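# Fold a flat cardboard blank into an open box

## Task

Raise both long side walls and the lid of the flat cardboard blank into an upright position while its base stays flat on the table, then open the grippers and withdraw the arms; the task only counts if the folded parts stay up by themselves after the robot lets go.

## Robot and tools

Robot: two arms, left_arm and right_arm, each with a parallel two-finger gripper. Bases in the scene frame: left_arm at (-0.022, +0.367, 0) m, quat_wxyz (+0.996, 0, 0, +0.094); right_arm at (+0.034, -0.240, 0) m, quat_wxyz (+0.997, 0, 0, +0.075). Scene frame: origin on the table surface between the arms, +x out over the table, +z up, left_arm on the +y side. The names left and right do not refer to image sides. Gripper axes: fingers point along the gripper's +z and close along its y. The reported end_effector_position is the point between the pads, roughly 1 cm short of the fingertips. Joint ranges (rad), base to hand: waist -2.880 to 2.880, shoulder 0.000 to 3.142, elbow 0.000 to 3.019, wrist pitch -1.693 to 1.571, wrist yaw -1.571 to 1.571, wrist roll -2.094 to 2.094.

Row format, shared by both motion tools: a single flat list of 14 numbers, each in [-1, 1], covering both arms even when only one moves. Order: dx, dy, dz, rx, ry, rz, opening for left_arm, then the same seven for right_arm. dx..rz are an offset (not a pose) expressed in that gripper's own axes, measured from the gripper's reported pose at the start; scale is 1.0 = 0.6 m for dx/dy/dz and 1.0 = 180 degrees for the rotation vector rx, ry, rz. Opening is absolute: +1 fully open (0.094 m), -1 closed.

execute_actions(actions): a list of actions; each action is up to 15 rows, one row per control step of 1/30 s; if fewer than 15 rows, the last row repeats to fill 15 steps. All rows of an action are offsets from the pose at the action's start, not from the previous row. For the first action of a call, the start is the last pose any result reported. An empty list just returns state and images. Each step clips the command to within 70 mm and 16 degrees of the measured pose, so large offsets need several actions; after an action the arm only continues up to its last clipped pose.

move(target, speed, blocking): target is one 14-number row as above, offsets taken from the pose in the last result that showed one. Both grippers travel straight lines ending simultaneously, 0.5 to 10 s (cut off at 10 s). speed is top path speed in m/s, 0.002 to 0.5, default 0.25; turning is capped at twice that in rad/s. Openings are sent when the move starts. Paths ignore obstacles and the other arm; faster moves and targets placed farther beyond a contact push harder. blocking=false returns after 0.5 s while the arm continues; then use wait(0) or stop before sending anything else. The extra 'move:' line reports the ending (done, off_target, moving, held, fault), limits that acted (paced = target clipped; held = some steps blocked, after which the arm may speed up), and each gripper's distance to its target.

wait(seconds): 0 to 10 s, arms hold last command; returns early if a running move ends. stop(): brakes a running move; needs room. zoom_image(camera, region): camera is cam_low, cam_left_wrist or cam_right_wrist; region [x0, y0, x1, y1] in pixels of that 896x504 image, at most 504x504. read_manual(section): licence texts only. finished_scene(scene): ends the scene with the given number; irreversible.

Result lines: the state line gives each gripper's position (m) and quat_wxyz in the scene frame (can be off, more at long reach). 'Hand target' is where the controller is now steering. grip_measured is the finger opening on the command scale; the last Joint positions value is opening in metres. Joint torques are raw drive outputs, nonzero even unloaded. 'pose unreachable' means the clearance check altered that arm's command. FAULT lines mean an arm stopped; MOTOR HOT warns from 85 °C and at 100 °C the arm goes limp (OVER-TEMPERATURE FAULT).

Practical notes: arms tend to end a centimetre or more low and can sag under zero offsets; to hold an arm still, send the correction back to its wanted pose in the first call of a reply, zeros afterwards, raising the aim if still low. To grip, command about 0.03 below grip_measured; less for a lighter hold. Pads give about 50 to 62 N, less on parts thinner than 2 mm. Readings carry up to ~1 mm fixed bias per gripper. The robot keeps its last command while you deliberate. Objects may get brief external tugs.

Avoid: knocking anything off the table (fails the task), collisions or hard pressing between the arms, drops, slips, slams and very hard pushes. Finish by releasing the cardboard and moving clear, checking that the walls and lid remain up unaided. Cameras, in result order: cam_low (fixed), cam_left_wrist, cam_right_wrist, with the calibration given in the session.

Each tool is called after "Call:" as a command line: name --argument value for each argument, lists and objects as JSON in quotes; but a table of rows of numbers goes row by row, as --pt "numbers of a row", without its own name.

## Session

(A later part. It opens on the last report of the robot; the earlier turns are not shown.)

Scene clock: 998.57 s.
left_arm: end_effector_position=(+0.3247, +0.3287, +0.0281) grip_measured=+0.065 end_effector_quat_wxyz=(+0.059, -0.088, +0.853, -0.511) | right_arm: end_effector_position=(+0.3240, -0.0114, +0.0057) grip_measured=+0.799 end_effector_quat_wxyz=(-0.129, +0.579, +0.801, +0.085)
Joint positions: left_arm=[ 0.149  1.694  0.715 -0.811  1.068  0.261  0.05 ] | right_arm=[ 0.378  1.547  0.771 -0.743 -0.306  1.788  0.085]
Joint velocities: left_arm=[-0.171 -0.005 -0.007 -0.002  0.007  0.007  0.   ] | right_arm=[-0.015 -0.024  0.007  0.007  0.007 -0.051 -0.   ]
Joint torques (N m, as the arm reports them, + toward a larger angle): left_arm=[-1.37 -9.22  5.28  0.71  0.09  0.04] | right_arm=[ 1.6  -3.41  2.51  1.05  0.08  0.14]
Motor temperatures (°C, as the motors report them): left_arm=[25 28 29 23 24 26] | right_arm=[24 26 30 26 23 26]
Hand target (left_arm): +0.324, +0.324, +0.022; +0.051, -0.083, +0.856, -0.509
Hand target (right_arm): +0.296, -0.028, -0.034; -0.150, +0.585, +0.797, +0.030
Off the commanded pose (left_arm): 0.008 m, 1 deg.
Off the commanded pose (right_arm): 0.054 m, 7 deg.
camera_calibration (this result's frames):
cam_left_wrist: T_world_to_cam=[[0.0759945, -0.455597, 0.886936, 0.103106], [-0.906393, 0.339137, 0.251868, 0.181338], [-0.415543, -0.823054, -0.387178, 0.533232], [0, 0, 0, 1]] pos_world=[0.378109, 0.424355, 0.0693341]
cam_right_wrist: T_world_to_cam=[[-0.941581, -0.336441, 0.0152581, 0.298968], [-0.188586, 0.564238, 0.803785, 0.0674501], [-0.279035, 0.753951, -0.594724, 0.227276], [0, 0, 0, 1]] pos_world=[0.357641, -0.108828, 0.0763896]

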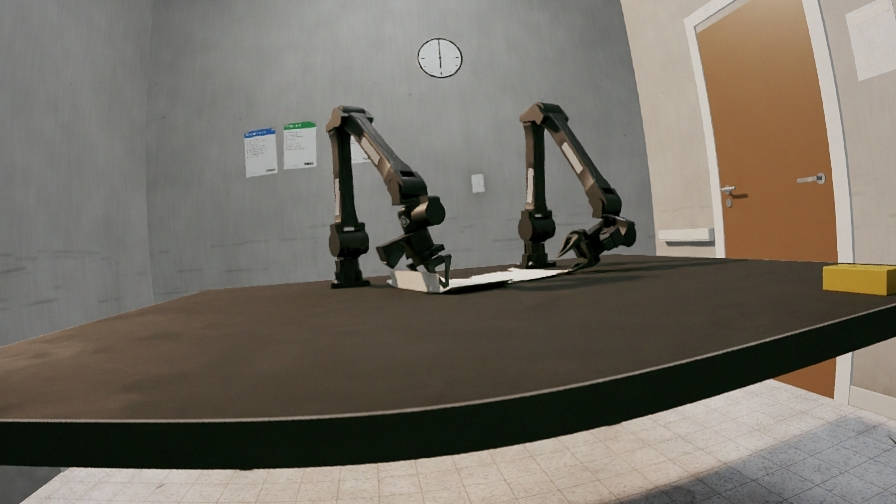

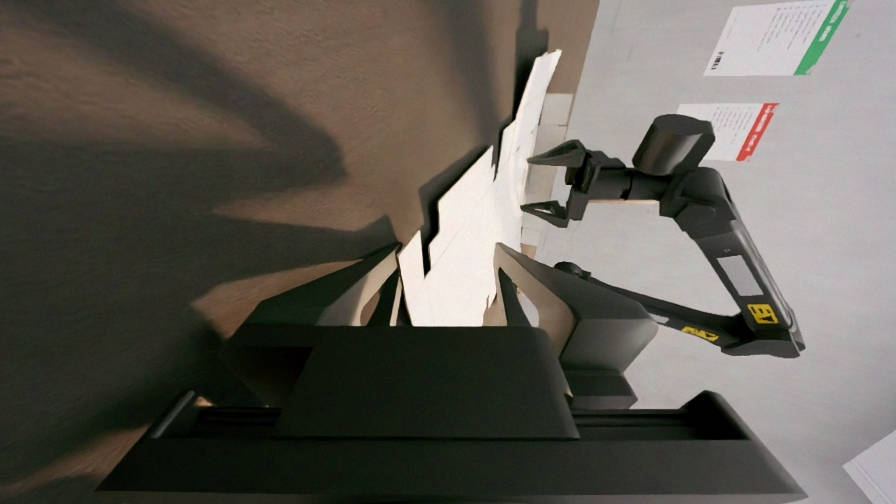

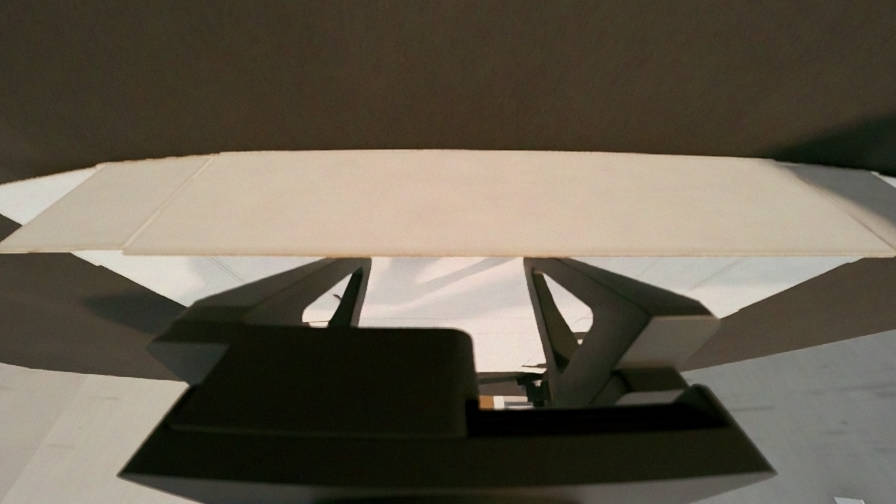

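Call:
execute_actions --actions '[[[0.0014,-0.0031,0.0057,0,0.003,0.001,0.064,-0.034,-0.048,0.074,0.036,-0.008,0.0115,0.8],[0.005,-0.0124,0.0019,0,0.001,0,0.064,-0.034,-0.048,0.074,0.036,-0.008,0.0115,0.8],[0.010,-0.020,-0.0016,0,-0.001,-0.001,0.064,-0.034,-0.048,0.074,0.036,-0.008,0.0115,0.8],[0.018,-0.0226,-0.0014,0,-0.003,-0.002,0.064,-0.034,-0.048,0.074,0.036,-0.008,0.0115,0.8],[0.026,-0.0251,-0.0012,0,-0.006,-0.003,0.064,-0.034,-0.048,0.074,0.036,-0.008,0.0115,0.8],[0.034,-0.0277,-0.001,0,-0.008,-0.004,0.064,-0.034,-0.048,0.074,0.036,-0.008,0.0115,0.8],[0.042,-0.0303,-0.0008,0,-0.010,-0.006,0.064,-0.034,-0.048,0.074,0.036,-0.008,0.0115,0.8],[0.0505,-0.0328,-0.0006,0,-0.013,-0.007,0.064,-0.034,-0.048,0.074,0.036,-0.008,0.0115,0.8],[0.0586,-0.0354,-0.0004,0,-0.015,-0.008,0.064,-0.034,-0.048,0.074,0.036,-0.008,0.0115,0.8],[0.0667,-0.038,-0.0002,0,-0.017,-0.009,0.064,-0.034,-0.048,0.074,0.036,-0.008,0.0115,0.8],[0.0748,-0.0405,0,0,-0.020,-0.0105,0.064,-0.034,-0.048,0.074,0.036,-0.008,0.0115,0.8],[0.083,-0.0431,0.0002,0,-0.022,-0.012,0.064,-0.034,-0.048,0.074,0.036,-0.008,0.0115,0.8],[0.091,-0.0457,0.0004,0,-0.024,-0.013,0.064,-0.034,-0.048,0.074,0.036,-0.008,0.0115,0.8],[0.099,-0.0482,0.0005,0,-0.027,-0.014,0.064,-0.034,-0.048,0.074,0.036,-0.008,0.0115,0.8],[0.107,-0.0508,0.0007,0,-0.029,-0.0155,0.064,-0.034,-0.048,0.074,0.036,-0.008,0.0115,0.8]]]'

Scene clock: 1018.60 s.
left_arm: end_effector_position=(+0.2707, +0.3063, +0.0439) grip_measured=+0.065 end_effector_quat_wxyz=(+0.080, -0.113, +0.849, -0.510) | right_arm: end_effector_position=(+0.3239, -0.0113, +0.0057) grip_measured=+0.799 end_effector_quat_wxyz=(-0.131, +0.579, +0.800, +0.085)
Joint positions: left_arm=[ 0.142  1.481  0.506 -0.676  1.084  0.113  0.05 ] | right_arm=[ 0.376  1.548  0.771 -0.743 -0.311  1.788  0.085]
Joint velocities: left_arm=[-0.005 -0.679 -0.496  0.393 -0.007 -0.476  0.   ] | right_arm=[-0.024  0.005 -0.002  0.012  0.022  0.051 -0.   ]
Joint torques (N m, as the arm reports them, + toward a larger angle): left_arm=[-1.9  -9.36  4.82  0.82  0.8  -0.04] | right_arm=[ 1.66 -3.2   2.28  1.14  0.07  0.14]
Motor temperatures (°C, as the motors report them): left_arm=[25 28 29 23 24 26] | right_arm=[24 26 29 26 23 26]
Hand target (left_arm): +0.265, +0.301, +0.051; +0.083, -0.128, +0.846, -0.512
Hand target (right_arm): +0.295, -0.028, -0.035; -0.153, +0.585, +0.796, +0.029
Off the commanded pose (left_arm): 0.013 m, 2 deg.
Off the commanded pose (right_arm): 0.057 m, 7 deg.
camera_calibration (this result's frames):
cam_left_wrist: T_world_to_cam=[[0.0963879, -0.448359, 0.888641, 0.0751345], [-0.928663, 0.28077, 0.24239, 0.160265], [-0.358182, -0.848612, -0.389312, 0.490934], [0, 0, 0, 1]] pos_world=[0.317434, 0.405302, 0.0855124]
cam_right_wrist: T_world_to_cam=[[-0.942084, -0.334949, 0.0169173, 0.299108], [-0.18512, 0.561409, 0.806567, 0.0662177], [-0.279656, 0.756722, -0.590901, 0.227395], [0, 0, 0, 1]] pos_world=[0.357635, -0.109065, 0.075899]

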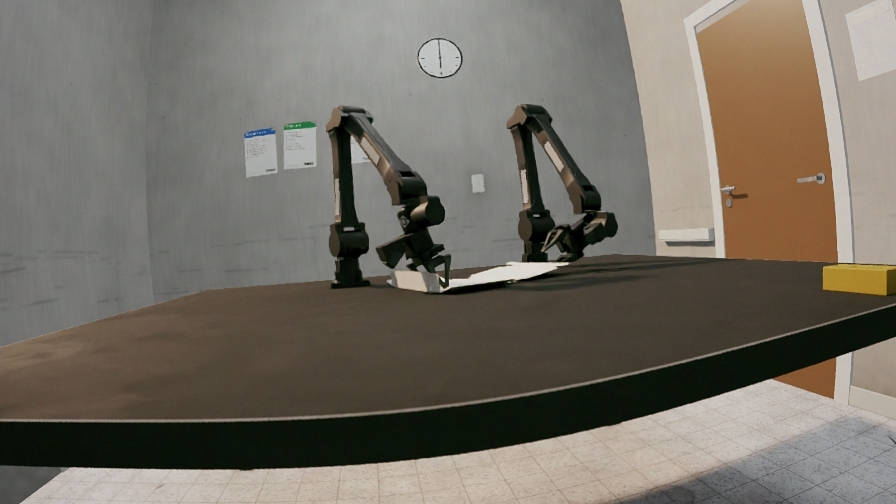

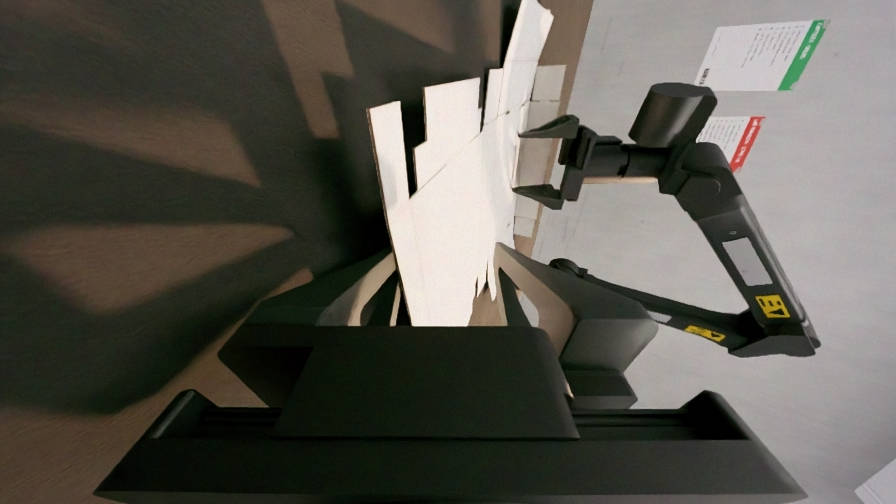

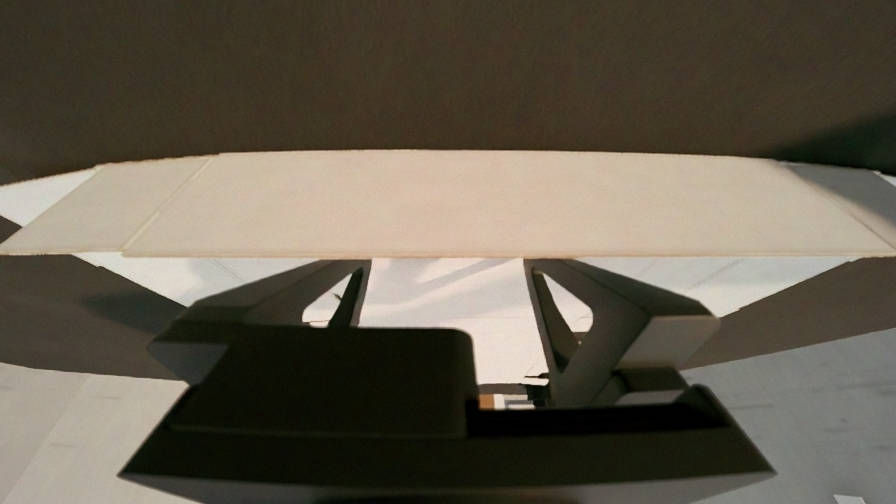

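Call:
execute_actions --actions '[]'

Scene clock: 1031.07 s.
left_arm: end_effector_position=(+0.2632, +0.3037, +0.0491) grip_measured=+0.065 end_effector_quat_wxyz=(+0.080, -0.131, +0.846, -0.510) | right_arm: end_effector_position=(+0.3239, -0.0113, +0.0057) grip_measured=+0.799 end_effector_quat_wxyz=(-0.131, +0.579, +0.800, +0.085)
Joint positions: left_arm=[ 0.142  1.427  0.471 -0.651  1.085  0.042  0.05 ] | right_arm=[ 0.376  1.548  0.771 -0.743 -0.311  1.788  0.085]
Joint velocities: left_arm=[-0.005  0.005  0.022 -0.007 -0.022 -0.007 -0.001] | right_arm=[ 0.005 -0.015  0.002  0.007 -0.022  0.007  0.   ]
Joint torques (N m, as the arm reports them, + toward a larger angle): left_arm=[-1.58 -7.32  5.47  1.15  0.82 -0.05] | right_arm=[ 1.64 -3.24  2.29  1.14  0.07  0.13]
Motor temperatures (°C, as the motors report them): left_arm=[25 28 29 23 24 26] | right_arm=[24 26 29 26 23 26]
Hand target (left_arm): +0.265, +0.301, +0.051; +0.083, -0.128, +0.846, -0.512
Hand target (right_arm): +0.295, -0.028, -0.035; -0.153, +0.585, +0.796, +0.029
Off the commanded pose (left_arm): 0.006 m, 1 deg.
Off the commanded pose (right_arm): 0.057 m, 7 deg.
camera_calibration (this result's frames):
cam_left_wrist: T_world_to_cam=[[0.127037, -0.440315, 0.888811, 0.0596106], [-0.933067, 0.250962, 0.257689, 0.16227], [-0.336522, -0.862056, -0.378962, 0.485897], [0, 0, 0, 1]] pos_world=[0.307351, 0.404394, 0.0893388]
cam_right_wrist: T_world_to_cam=[[-0.942084, -0.334949, 0.0169173, 0.299108], [-0.18512, 0.561409, 0.806567, 0.0662177], [-0.279656, 0.756722, -0.590901, 0.227395], [0, 0, 0, 1]] pos_world=[0.357635, -0.109065, 0.075899]

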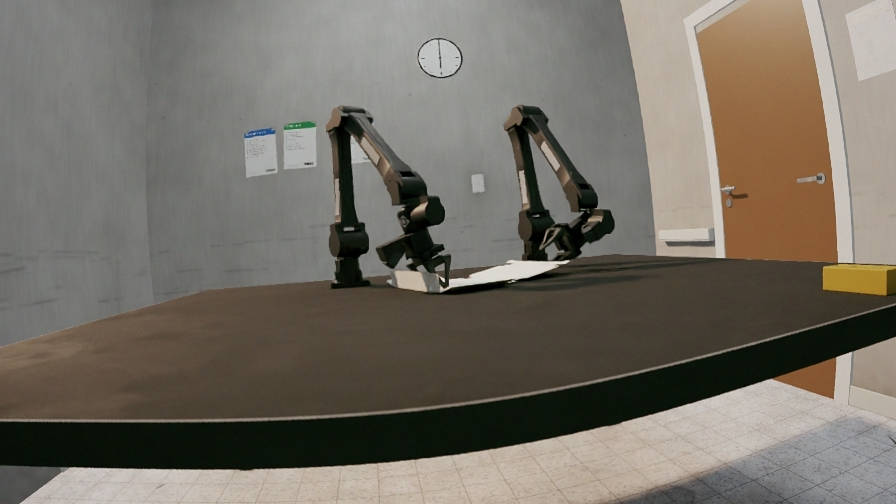

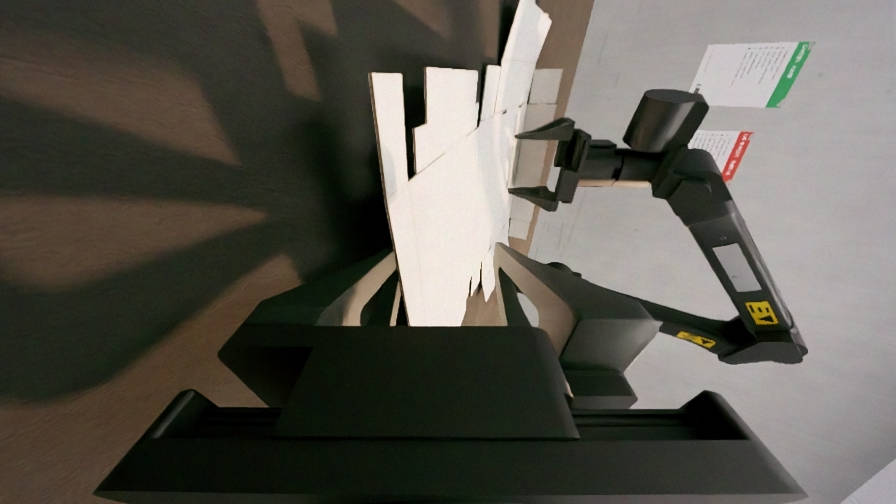

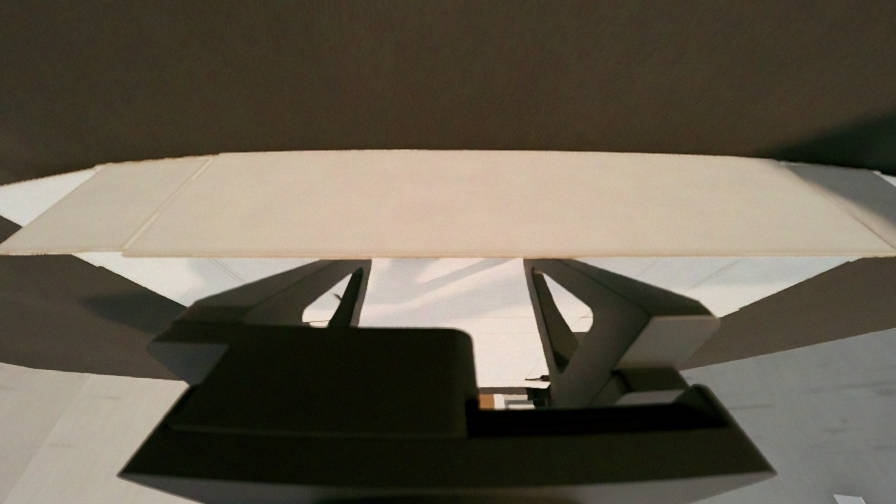

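Call:
execute_actions --actions '[[[-0.002,-0.010,0.005,0,0,0,0.064,-0.034,-0.048,0.074,0.036,-0.008,0.0115,0.8],[-0.002,-0.015,0.008,0,0,0,0.064,-0.034,-0.048,0.074,0.036,-0.008,0.0115,0.8],[-0.002,-0.023,0.012,0,0,0,0.064,-0.034,-0.048,0.074,0.036,-0.008,0.0115,0.8],[-0.002,-0.032,0.015,0,0,0,0.064,-0.034,-0.048,0.074,0.036,-0.008,0.0115,0.8],[-0.002,-0.042,0.017,0,0,0,0.064,-0.034,-0.048,0.074,0.036,-0.008,0.0115,0.8],[-0.002,-0.053,0.018,0,0,0,0.064,-0.034,-0.048,0.074,0.036,-0.008,0.0115,0.8],[-0.002,-0.064,0.017,0,0,0,0.064,-0.034,-0.048,0.074,0.036,-0.008,0.0115,0.8],[-0.002,-0.076,0.015,0,0,0,0.064,-0.034,-0.048,0.074,0.036,-0.008,0.0115,0.8],[-0.002,-0.088,0.012,0,0,0,0.064,-0.034,-0.048,0.074,0.036,-0.008,0.0115,0.8],[-0.002,-0.099,0.009,0,0,0,0.064,-0.034,-0.048,0.074,0.036,-0.008,0.0115,0.8],[-0.002,-0.110,0.006,0,0,0,0.064,-0.034,-0.048,0.074,0.036,-0.008,0.0115,0.8],[-0.002,-0.119,0.003,0,0,0,0.064,-0.034,-0.048,0.074,0.036,-0.008,0.0115,0.8],[-0.002,-0.126,0.001,0,0,0,0.064,-0.034,-0.048,0.074,0.036,-0.008,0.0115,0.8],[-0.002,-0.132,-0.001,0,0,0,0.064,-0.034,-0.048,0.074,0.036,-0.008,0.0115,0.8],[-0.002,-0.135,-0.002,0,0,0,0.064,-0.034,-0.048,0.074,0.036,-0.008,0.0115,0.8]]]'

Call:
wait --seconds 0.4

Scene clock: 1090.50 s.
left_arm: end_effector_position=(+0.2644, +0.2711, +0.1021) grip_measured=+0.065 end_effector_quat_wxyz=(+0.085, -0.118, +0.847, -0.511) | right_arm: end_effector_position=(+0.3239, -0.0112, +0.0058) grip_measured=+0.799 end_effector_quat_wxyz=(-0.134, +0.580, +0.799, +0.086)
Joint positions: left_arm=[ 0.016  1.197  0.471 -0.657  1.08  -0.187  0.05 ] | right_arm=[ 0.374  1.548  0.771 -0.743 -0.315  1.788  0.085]
Joint velocities: left_arm=[-0.073 -0.513 -0.007 -0.276 -0.051 -0.374 -0.001] | right_arm=[-0.005 -0.005 -0.002 -0.012 -0.037 -0.007  0.001]
Joint torques (N m, as the arm reports them, + toward a larger angle): left_arm=[-1.71 -5.1  11.12  0.63  0.39 -0.07] | right_arm=[ 1.72 -3.22  2.27  1.12  0.05  0.14]
Motor temperatures (°C, as the motors report them): left_arm=[25 28 29 23 25 26] | right_arm=[24 26 28 26 23 26]
Hand target (left_arm): +0.274, +0.270, +0.120; +0.081, -0.130, +0.845, -0.512
Hand target (right_arm): +0.294, -0.028, -0.035; -0.155, +0.586, +0.795, +0.030
Off the commanded pose (left_arm): 0.022 m, 2 deg.
Off the commanded pose (right_arm): 0.057 m, 7 deg.
camera_calibration (this result's frames):
cam_left_wrist: T_world_to_cam=[[0.100449, -0.444077, 0.89034, 0.00584339], [-0.933409, 0.267757, 0.238858, 0.155372], [-0.344466, -0.855045, -0.38761, 0.479369], [0, 0, 0, 1]] pos_world=[0.309565, 0.370875, 0.143494]
cam_right_wrist: T_world_to_cam=[[-0.942598, -0.333438, 0.0181301, 0.299312], [-0.182064, 0.558675, 0.809157, 0.0650586], [-0.279932, 0.759408, -0.587313, 0.227514], [0, 0, 0, 1]] pos_world=[0.357664, -0.10932, 0.0755527]

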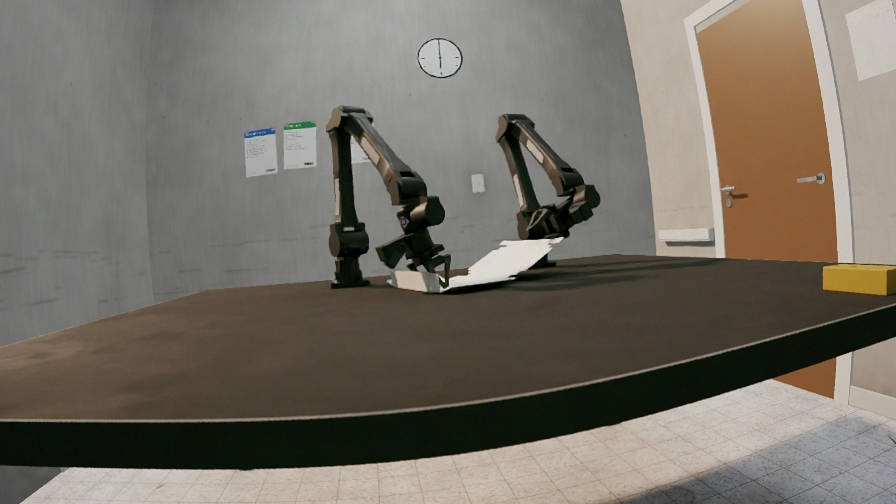

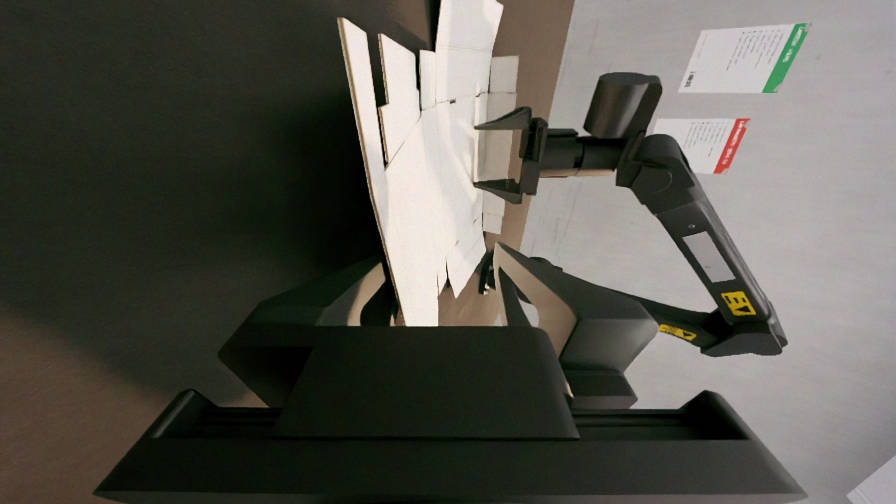

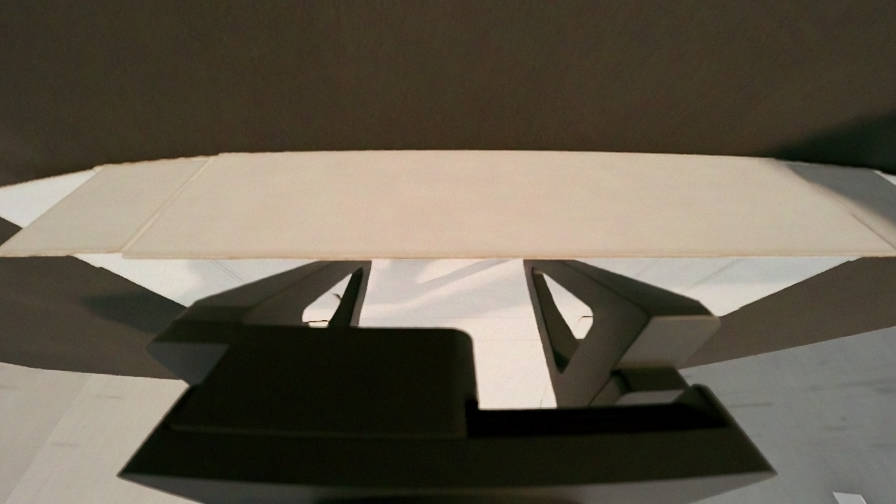

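Scene clock: 1090.90 s.
left_arm: end_effector_position=(+0.2624, +0.2705, +0.1077) grip_measured=+0.065 end_effector_quat_wxyz=(+0.076, -0.135, +0.845, -0.512) | right_arm: end_effector_position=(+0.3239, -0.0112, +0.0058) grip_measured=+0.799 end_effector_quat_wxyz=(-0.134, +0.580, +0.799, +0.086)
Joint positions: left_arm=[ 0.014  1.17   0.471 -0.674  1.077 -0.235  0.05 ] | right_arm=[ 0.374  1.548  0.771 -0.743 -0.315  1.788  0.085]
Joint velocities: left_arm=[ 0.005 -0.015  0.012  0.002 -0.022 -0.007  0.001] | right_arm=[-0.005  0.015 -0.017  0.012  0.022 -0.081  0.001]
Joint torques (N m, as the arm reports them, + toward a larger angle): left_arm=[-2.02 -5.06 11.02  0.48  0.44 -0.02] | right_arm=[ 1.72 -3.19  2.27  1.14  0.05  0.14]
Motor temperatures (°C, as the motors report them): left_arm=[25 28 30 23 25 26] | right_arm=[24 26 28 26 23 26]
Hand target (left_arm): +0.274, +0.270, +0.120; +0.081, -0.130, +0.845, -0.512
Hand target (right_arm): +0.294, -0.028, -0.035; -0.155, +0.586, +0.795, +0.030
Off the commanded pose (left_arm): 0.019 m, 1 deg.
Off the commanded pose (right_arm): 0.057 m, 7 deg.
wait: 0.40 s; no rest
camera_calibration (this result's frames):
cam_left_wrist: T_world_to_cam=[[0.137185, -0.434726, 0.890053, -0.0113266], [-0.931116, 0.249958, 0.265601, 0.153669], [-0.337939, -0.865179, -0.37049, 0.47956], [0, 0, 0, 1]] pos_world=[0.306699, 0.371571, 0.146939]
cam_right_wrist: T_world_to_cam=[[-0.942598, -0.333438, 0.0181301, 0.299312], [-0.182064, 0.558675, 0.809157, 0.0650586], [-0.279932, 0.759408, -0.587313, 0.227514], [0, 0, 0, 1]] pos_world=[0.357664, -0.10932, 0.0755527]

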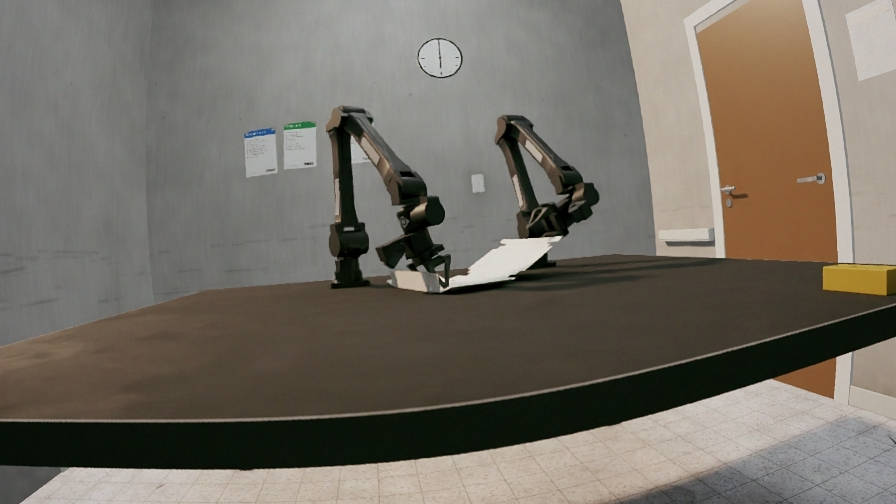

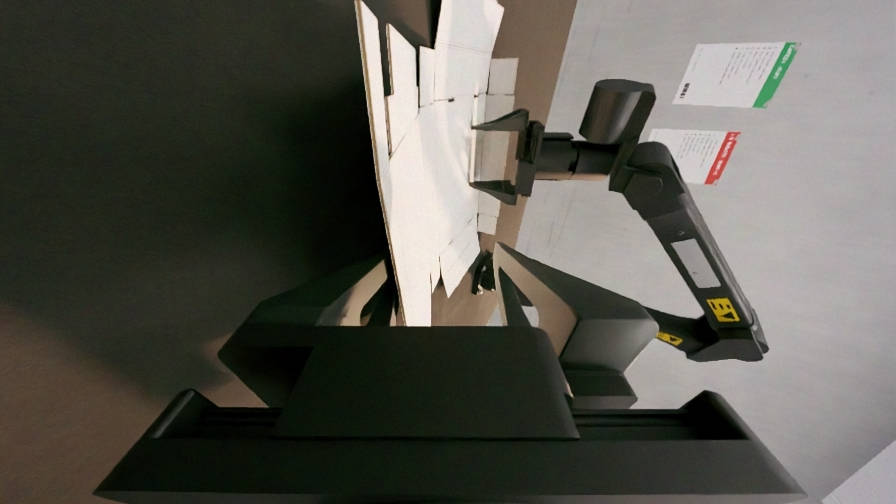

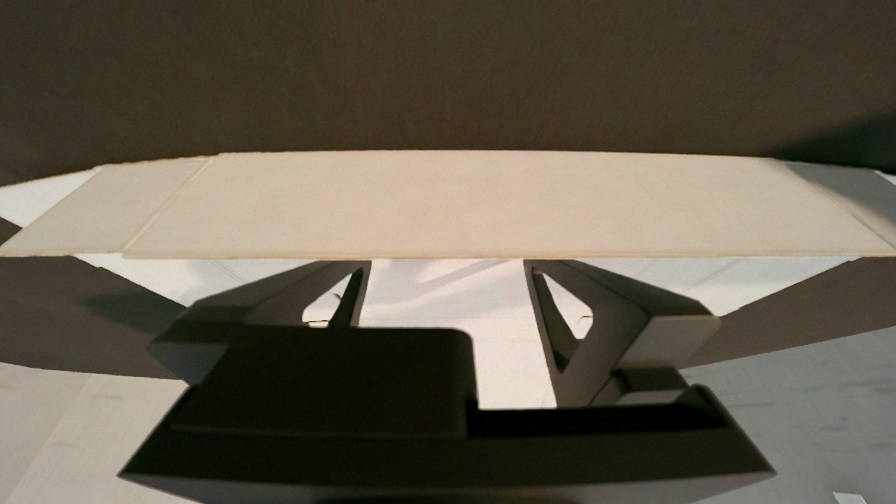

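Call:
execute_actions --actions '[[[-0.018,-0.025,-0.003,0.001,0,0,0.064,-0.034,-0.048,0.074,0.036,-0.008,0.0115,0.8],[-0.017,-0.030,-0.003,0.002,0,0,0.064,-0.034,-0.048,0.074,0.036,-0.008,0.0115,0.8],[-0.017,-0.038,-0.002,0.004,0,0,0.064,-0.034,-0.048,0.074,0.036,-0.008,0.0115,0.8],[-0.016,-0.048,-0.001,0.006,0,0,0.064,-0.034,-0.048,0.074,0.036,-0.008,0.0115,0.8],[-0.015,-0.058,0.0,0.009,0,0,0.064,-0.034,-0.048,0.074,0.036,-0.008,0.0115,0.8],[-0.015,-0.069,0.002,0.012,0,0,0.064,-0.034,-0.048,0.074,0.036,-0.008,0.0115,0.8],[-0.014,-0.081,0.004,0.014,0,0,0.064,-0.034,-0.048,0.074,0.036,-0.008,0.0115,0.8],[-0.013,-0.093,0.007,0.017,0,0,0.064,-0.034,-0.048,0.074,0.036,-0.008,0.0115,0.8],[-0.012,-0.105,0.010,0.020,0,0,0.064,-0.034,-0.048,0.074,0.036,-0.008,0.0115,0.8],[-0.012,-0.117,0.013,0.023,0,0,0.064,-0.034,-0.048,0.074,0.036,-0.008,0.0115,0.8],[-0.011,-0.128,0.016,0.026,0,0,0.064,-0.034,-0.048,0.074,0.036,-0.008,0.0115,0.8],[-0.010,-0.137,0.018,0.028,0,0,0.064,-0.034,-0.048,0.074,0.036,-0.008,0.0115,0.8],[-0.010,-0.145,0.021,0.030,0,0,0.064,-0.034,-0.048,0.074,0.036,-0.008,0.0115,0.8],[-0.009,-0.150,0.022,0.031,0,0,0.064,-0.034,-0.048,0.074,0.036,-0.008,0.0115,0.8],[-0.009,-0.154,0.0235,0.032,0,0,0.064,-0.034,-0.048,0.074,0.036,-0.008,0.0115,0.8]]]'

Scene clock: 1117.33 s.
left_arm: end_effector_position=(+0.2596, +0.2283, +0.1521) grip_measured=+0.065 end_effector_quat_wxyz=(+0.063, -0.119, +0.827, -0.545) | right_arm: end_effector_position=(+0.3238, -0.0113, +0.0056) grip_measured=+0.799 end_effector_quat_wxyz=(-0.136, +0.580, +0.798, +0.087)
Joint positions: left_arm=[-0.13   1.039  0.476 -0.579  1.119 -0.5    0.05 ] | right_arm=[ 0.372  1.549  0.77  -0.741 -0.32   1.788  0.085]
Joint velocities: left_arm=[-0.317 -0.269  0.051  0.481 -0.022 -0.755 -0.001] | right_arm=[ 0.005 -0.005 -0.002 -0.002 -0.022 -0.022  0.001]
Joint torques (N m, as the arm reports them, + toward a larger angle): left_arm=[-1.81 -4.79 13.65  1.7   0.45 -0.03] | right_arm=[ 1.78 -3.11  2.37  1.08  0.06  0.14]
Motor temperatures (°C, as the motors report them): left_arm=[25 28 32 23 24 26] | right_arm=[24 26 28 26 23 26]
Hand target (left_arm): +0.280, +0.222, +0.185; +0.076, -0.123, +0.819, -0.556
Hand target (right_arm): +0.294, -0.028, -0.035; -0.157, +0.586, +0.794, +0.031
Off the commanded pose (left_arm): 0.041 m, 3 deg.
Off the commanded pose (right_arm): 0.056 m, 7 deg.
camera_calibration (this result's frames):
cam_left_wrist: T_world_to_cam=[[0.115664, -0.370805, 0.92148, -0.0826589], [-0.920704, 0.308095, 0.239544, 0.137769], [-0.372728, -0.876117, -0.305766, 0.460174], [0, 0, 0, 1]] pos_world=[0.307925, 0.33007, 0.183872]
cam_right_wrist: T_world_to_cam=[[-0.943229, -0.331598, 0.0190362, 0.299387], [-0.178925, 0.555565, 0.811993, 0.0641644], [-0.279831, 0.762489, -0.583356, 0.227435], [0, 0, 0, 1]] pos_world=[0.357515, -0.109788, 0.0748755]

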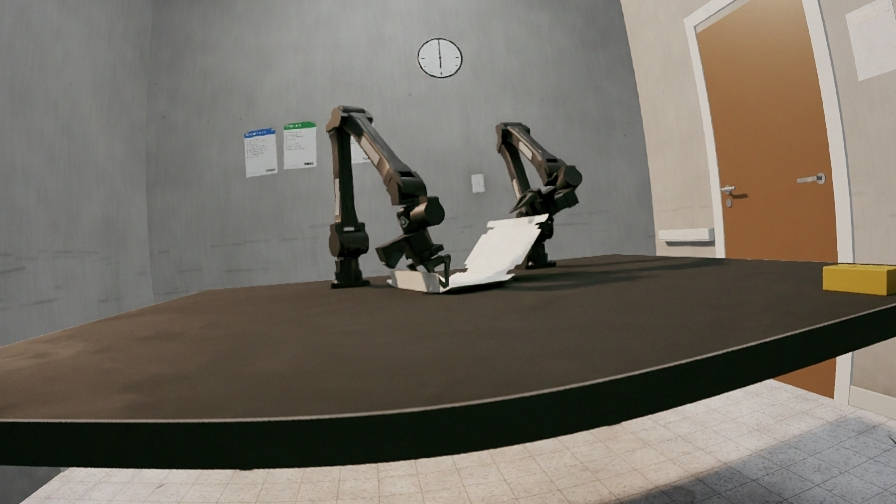

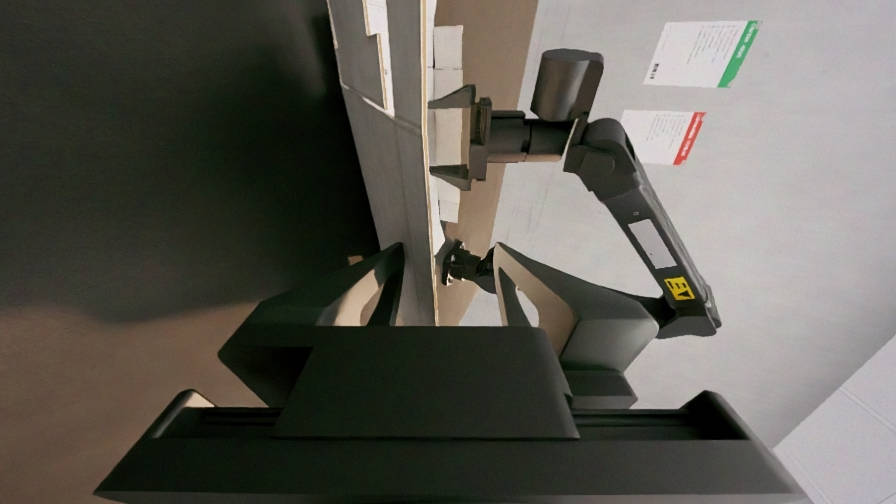

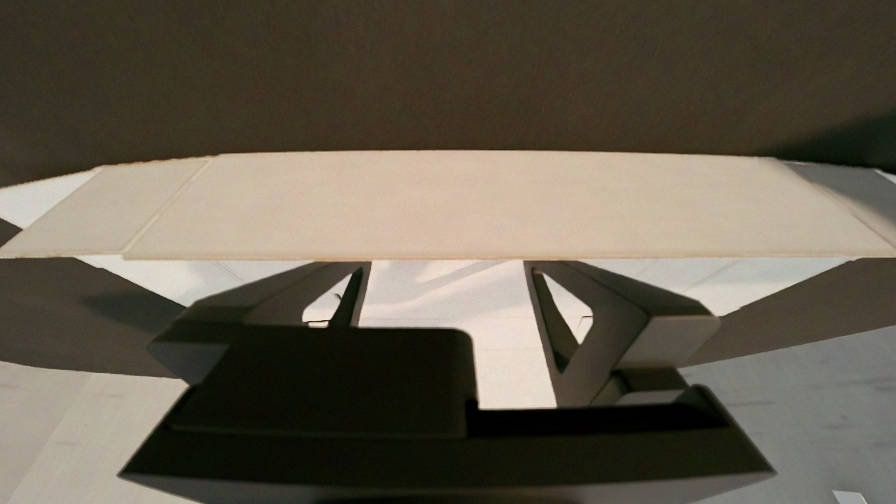

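Call:
execute_actions --actions '[]'

Scene clock: 1118.20 s.
left_arm: end_effector_position=(+0.2621, +0.2235, +0.1588) grip_measured=+0.065 end_effector_quat_wxyz=(+0.048, -0.143, +0.821, -0.551) | right_arm: end_effector_position=(+0.3238, -0.0113, +0.0056) grip_measured=+0.799 end_effector_quat_wxyz=(-0.136, +0.580, +0.798, +0.087)
Joint positions: left_arm=[-0.147  1.026  0.48  -0.548  1.118 -0.607  0.05 ] | right_arm=[ 0.372  1.549  0.77  -0.741 -0.32   1.788  0.085]
Joint velocities: left_arm=[-0.005 -0.015 -0.002 -0.012 -0.051 -0.081 -0.001] | right_arm=[-0.005 -0.005  0.012 -0.002  0.066 -0.037 -0.001]
Joint torques (N m, as the arm reports them, + toward a larger angle): left_arm=[-1.68 -5.3  13.74  2.    0.43 -0.04] | right_arm=[ 1.75 -3.18  2.37  1.07  0.06  0.14]
Motor temperatures (°C, as the motors report them): left_arm=[25 28 32 23 24 26] | right_arm=[24 26 28 26 23 26]
Hand target (left_arm): +0.280, +0.222, +0.185; +0.076, -0.123, +0.819, -0.555
Hand target (right_arm): +0.294, -0.028, -0.035; -0.157, +0.586, +0.794, +0.031
Off the commanded pose (left_arm): 0.034 m, 4 deg.
Off the commanded pose (right_arm): 0.056 m, 7 deg.
camera_calibration (this result's frames):
cam_left_wrist: T_world_to_cam=[[0.168026, -0.346676, 0.922813, -0.110157], [-0.915738, 0.291676, 0.276313, 0.1365], [-0.364953, -0.891482, -0.268455, 0.454396], [0, 0, 0, 1]] pos_world=[0.309341, 0.327083, 0.185922]
cam_right_wrist: T_world_to_cam=[[-0.943229, -0.331598, 0.0190362, 0.299387], [-0.178925, 0.555565, 0.811993, 0.0641644], [-0.279831, 0.762489, -0.583356, 0.227435], [0, 0, 0, 1]] pos_world=[0.357515, -0.109788, 0.0748755]

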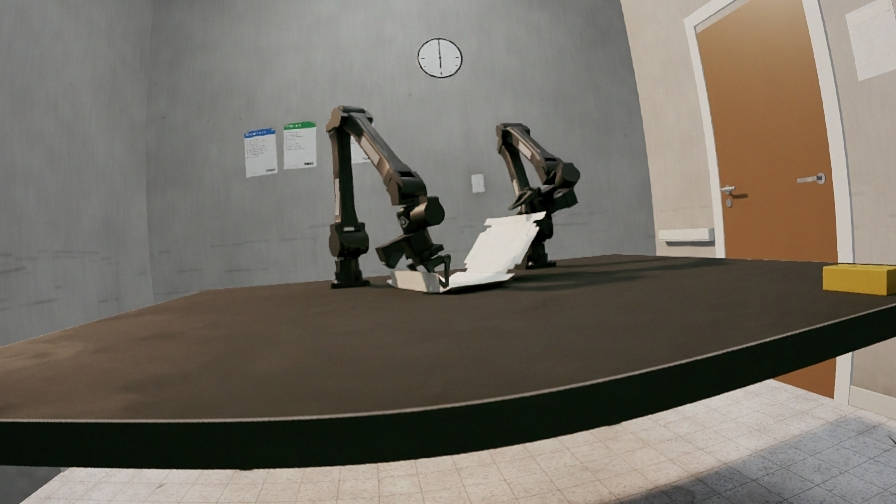

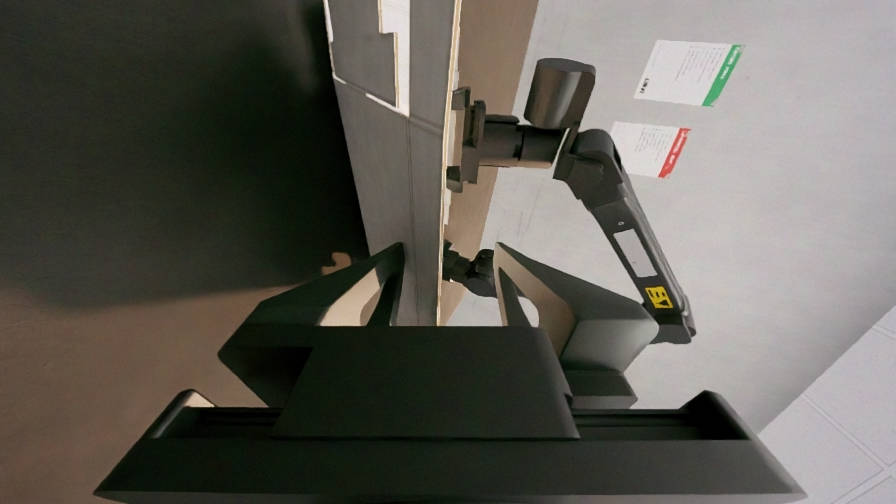

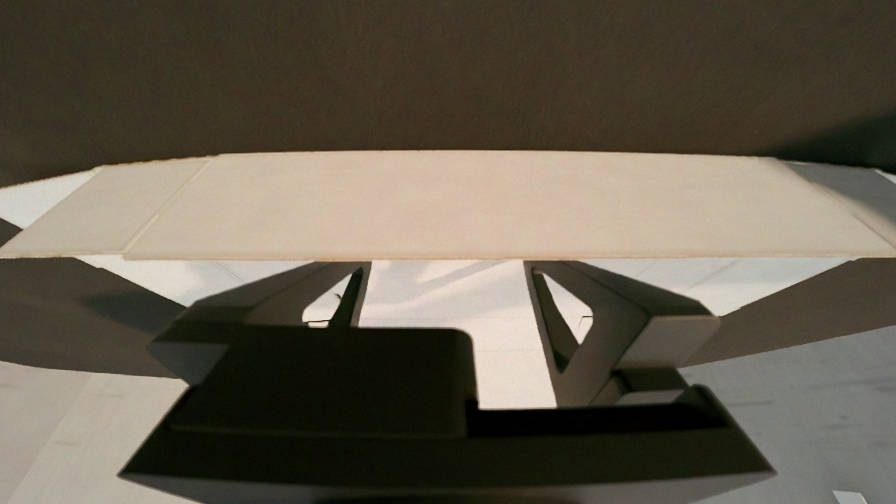

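Call:
execute_actions --actions '[[[-0.024,-0.048,-0.006,0.005,-0.012,0.02,0.064,-0.034,-0.048,0.074,0.036,-0.008,0.0115,0.8],[-0.023,-0.050,-0.003,0.008,-0.012,0.02,0.064,-0.034,-0.048,0.074,0.036,-0.008,0.0115,0.8],[-0.022,-0.054,0.001,0.012,-0.012,0.02,0.064,-0.034,-0.048,0.074,0.036,-0.008,0.0115,0.8],[-0.020,-0.059,0.006,0.017,-0.012,0.02,0.064,-0.034,-0.048,0.074,0.036,-0.008,0.0115,0.8],[-0.018,-0.064,0.011,0.022,-0.012,0.021,0.064,-0.034,-0.048,0.074,0.036,-0.008,0.0115,0.8],[-0.017,-0.069,0.017,0.028,-0.013,0.021,0.064,-0.034,-0.048,0.074,0.036,-0.008,0.0115,0.8],[-0.015,-0.074,0.023,0.034,-0.013,0.021,0.064,-0.034,-0.048,0.074,0.036,-0.008,0.0115,0.8],[-0.013,-0.080,0.029,0.040,-0.013,0.021,0.064,-0.034,-0.048,0.074,0.036,-0.008,0.0115,0.8],[-0.011,-0.086,0.035,0.046,-0.013,0.021,0.064,-0.034,-0.048,0.074,0.036,-0.008,0.0115,0.8],[-0.009,-0.091,0.041,0.053,-0.013,0.021,0.064,-0.034,-0.048,0.074,0.036,-0.008,0.0115,0.8],[-0.007,-0.096,0.046,0.058,-0.013,0.022,0.064,-0.034,-0.048,0.074,0.036,-0.008,0.0115,0.8],[-0.006,-0.101,0.051,0.063,-0.014,0.022,0.064,-0.034,-0.048,0.074,0.036,-0.008,0.0115,0.8],[-0.005,-0.105,0.055,0.067,-0.014,0.022,0.064,-0.034,-0.048,0.074,0.036,-0.008,0.0115,0.8],[-0.004,-0.107,0.058,0.070,-0.014,0.022,0.064,-0.034,-0.048,0.074,0.036,-0.008,0.0115,0.8],[-0.003,-0.109,0.060,0.072,-0.014,0.022,0.064,-0.034,-0.048,0.074,0.036,-0.008,0.0115,0.8]]]'

Scene clock: 1159.47 s.
left_arm: end_effector_position=(+0.2846, +0.1781, +0.2029) grip_measured=+0.065 end_effector_quat_wxyz=(+0.109, -0.081, +0.781, -0.609) | right_arm: end_effector_position=(+0.3239, -0.0112, +0.0057) grip_measured=+0.799 end_effector_quat_wxyz=(-0.137, +0.581, +0.797, +0.089)
Joint positions: left_arm=[-0.295  1.006  0.443 -0.002  1.118 -0.978  0.05 ] | right_arm=[ 0.37   1.549  0.77  -0.739 -0.325  1.788  0.085]
Joint velocities: left_arm=[-0.308 -0.005 -0.247  1.336 -0.125 -0.989 -0.   ] | right_arm=[-0.005  0.005 -0.002  0.002 -0.051 -0.051 -0.001]
Joint torques (N m, as the arm reports them, + toward a larger angle): left_arm=[-1.86 -4.6   8.32  2.03  0.17 -0.02] | right_arm=[ 1.78 -3.09  2.35  1.07  0.05  0.14]
Motor temperatures (°C, as the motors report them): left_arm=[25 27 35 23 24 26] | right_arm=[24 26 28 26 23 26]
Hand target (left_arm): +0.282, +0.170, +0.206; +0.088, -0.108, +0.769, -0.624
Hand target (right_arm): +0.294, -0.027, -0.035; -0.159, +0.586, +0.794, +0.032
Off the commanded pose (left_arm): 0.009 m, 6 deg.
Off the commanded pose (right_arm): 0.057 m, 7 deg.
camera_calibration (this result's frames):
cam_left_wrist: T_world_to_cam=[[-0.0195068, -0.238693, 0.970899, -0.146013], [-0.939261, 0.337179, 0.0640236, 0.199827], [-0.342649, -0.910679, -0.230772, 0.423476], [0, 0, 0, 1]] pos_world=[0.329945, 0.283421, 0.226696]
cam_right_wrist: T_world_to_cam=[[-0.943757, -0.330107, 0.0187461, 0.29972], [-0.176956, 0.552174, 0.814733, 0.0633811], [-0.2793, 0.765593, -0.579533, 0.227248], [0, 0, 0, 1]] pos_world=[0.357549, -0.110037, 0.0744404]

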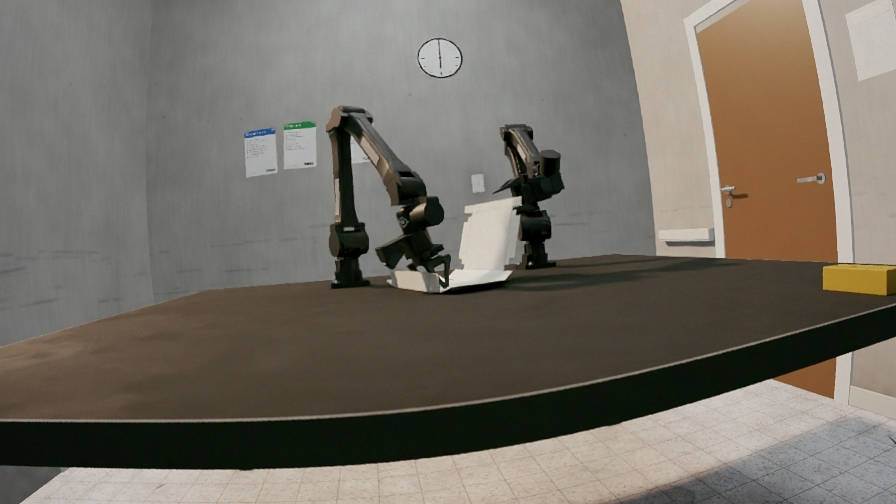

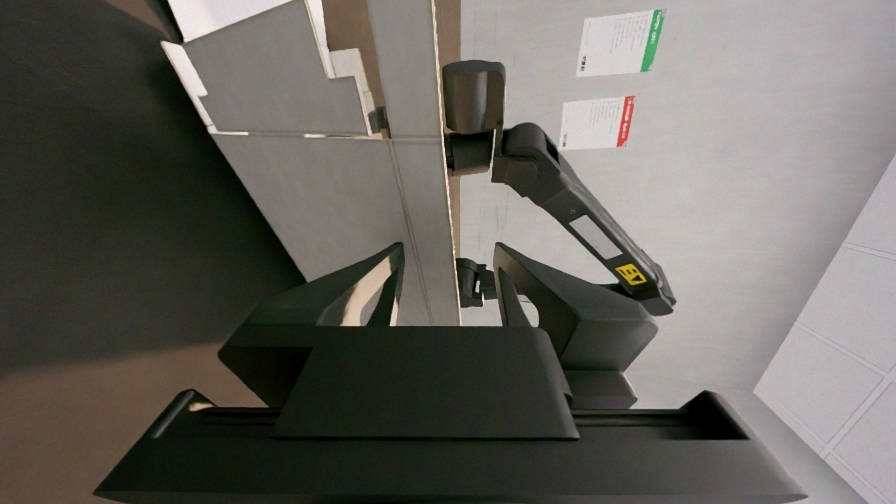

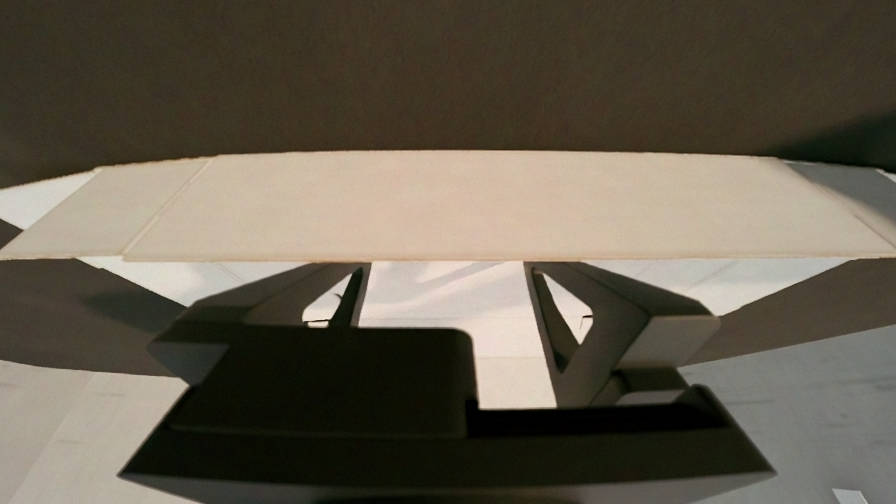

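Call:
execute_actions --actions '[]'

Scene clock: 1160.30 s.
left_arm: end_effector_position=(+0.2839, +0.1731, +0.2058) grip_measured=+0.065 end_effector_quat_wxyz=(+0.088, -0.112, +0.770, -0.622) | right_arm: end_effector_position=(+0.3239, -0.0112, +0.0057) grip_measured=+0.799 end_effector_quat_wxyz=(-0.137, +0.581, +0.797, +0.089)
Joint positions: left_arm=[-0.312  1.006  0.426  0.083  1.112 -1.121  0.05 ] | right_arm=[ 0.37   1.549  0.77  -0.739 -0.325  1.788  0.085]
Joint velocities: left_arm=[-0.005 -0.015  0.017 -0.012 -0.022 -0.037 -0.001] | right_arm=[-0.005 -0.005 -0.002 -0.017  0.051 -0.037 -0.   ]
Joint torques (N m, as the arm reports them, + toward a larger angle): left_arm=[-1.93 -4.22  8.75  2.75  0.09 -0.04] | right_arm=[ 1.77 -3.1   2.36  1.08  0.06  0.14]
Motor temperatures (°C, as the motors report them): left_arm=[25 27 35 23 24 26] | right_arm=[24 26 28 26 23 26]
Hand target (left_arm): +0.282, +0.170, +0.207; +0.088, -0.108, +0.769, -0.624
Hand target (right_arm): +0.294, -0.027, -0.035; -0.159, +0.586, +0.794, +0.032
Off the commanded pose (left_arm): 0.004 m, 3 deg.
Off the commanded pose (right_arm): 0.057 m, 7 deg.
camera_calibration (this result's frames):
cam_left_wrist: T_world_to_cam=[[0.0483069, -0.195707, 0.979472, -0.17845], [-0.940254, 0.321973, 0.110706, 0.193971], [-0.33703, -0.9263, -0.168461, 0.407651], [0, 0, 0, 1]] pos_world=[0.328393, 0.28023, 0.221986]
cam_right_wrist: T_world_to_cam=[[-0.943757, -0.330107, 0.0187461, 0.29972], [-0.176956, 0.552174, 0.814733, 0.0633811], [-0.2793, 0.765593, -0.579533, 0.227248], [0, 0, 0, 1]] pos_world=[0.357549, -0.110037, 0.0744404]

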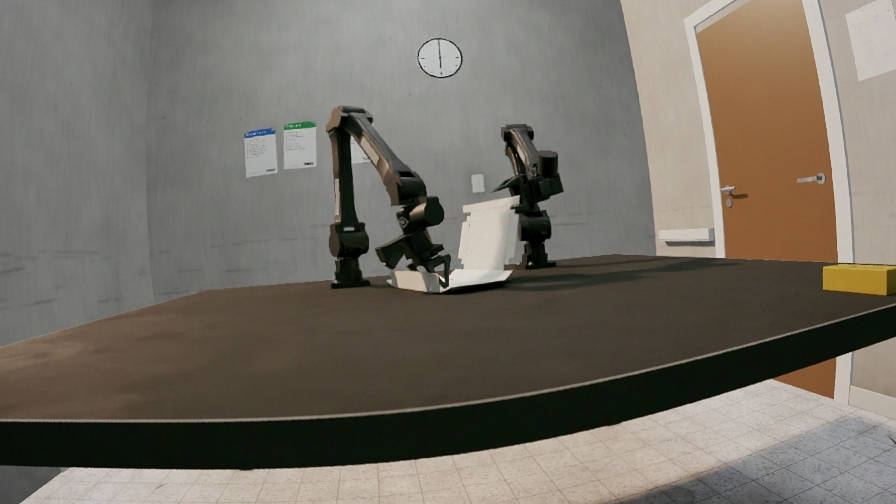

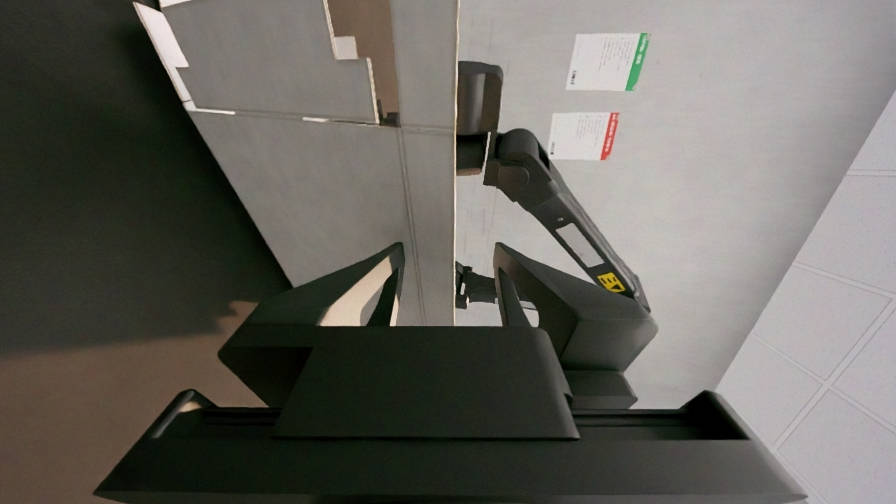

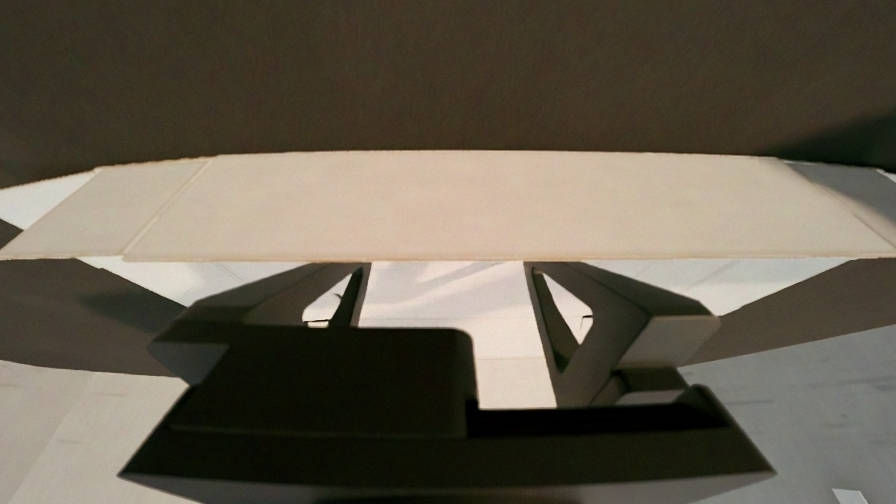

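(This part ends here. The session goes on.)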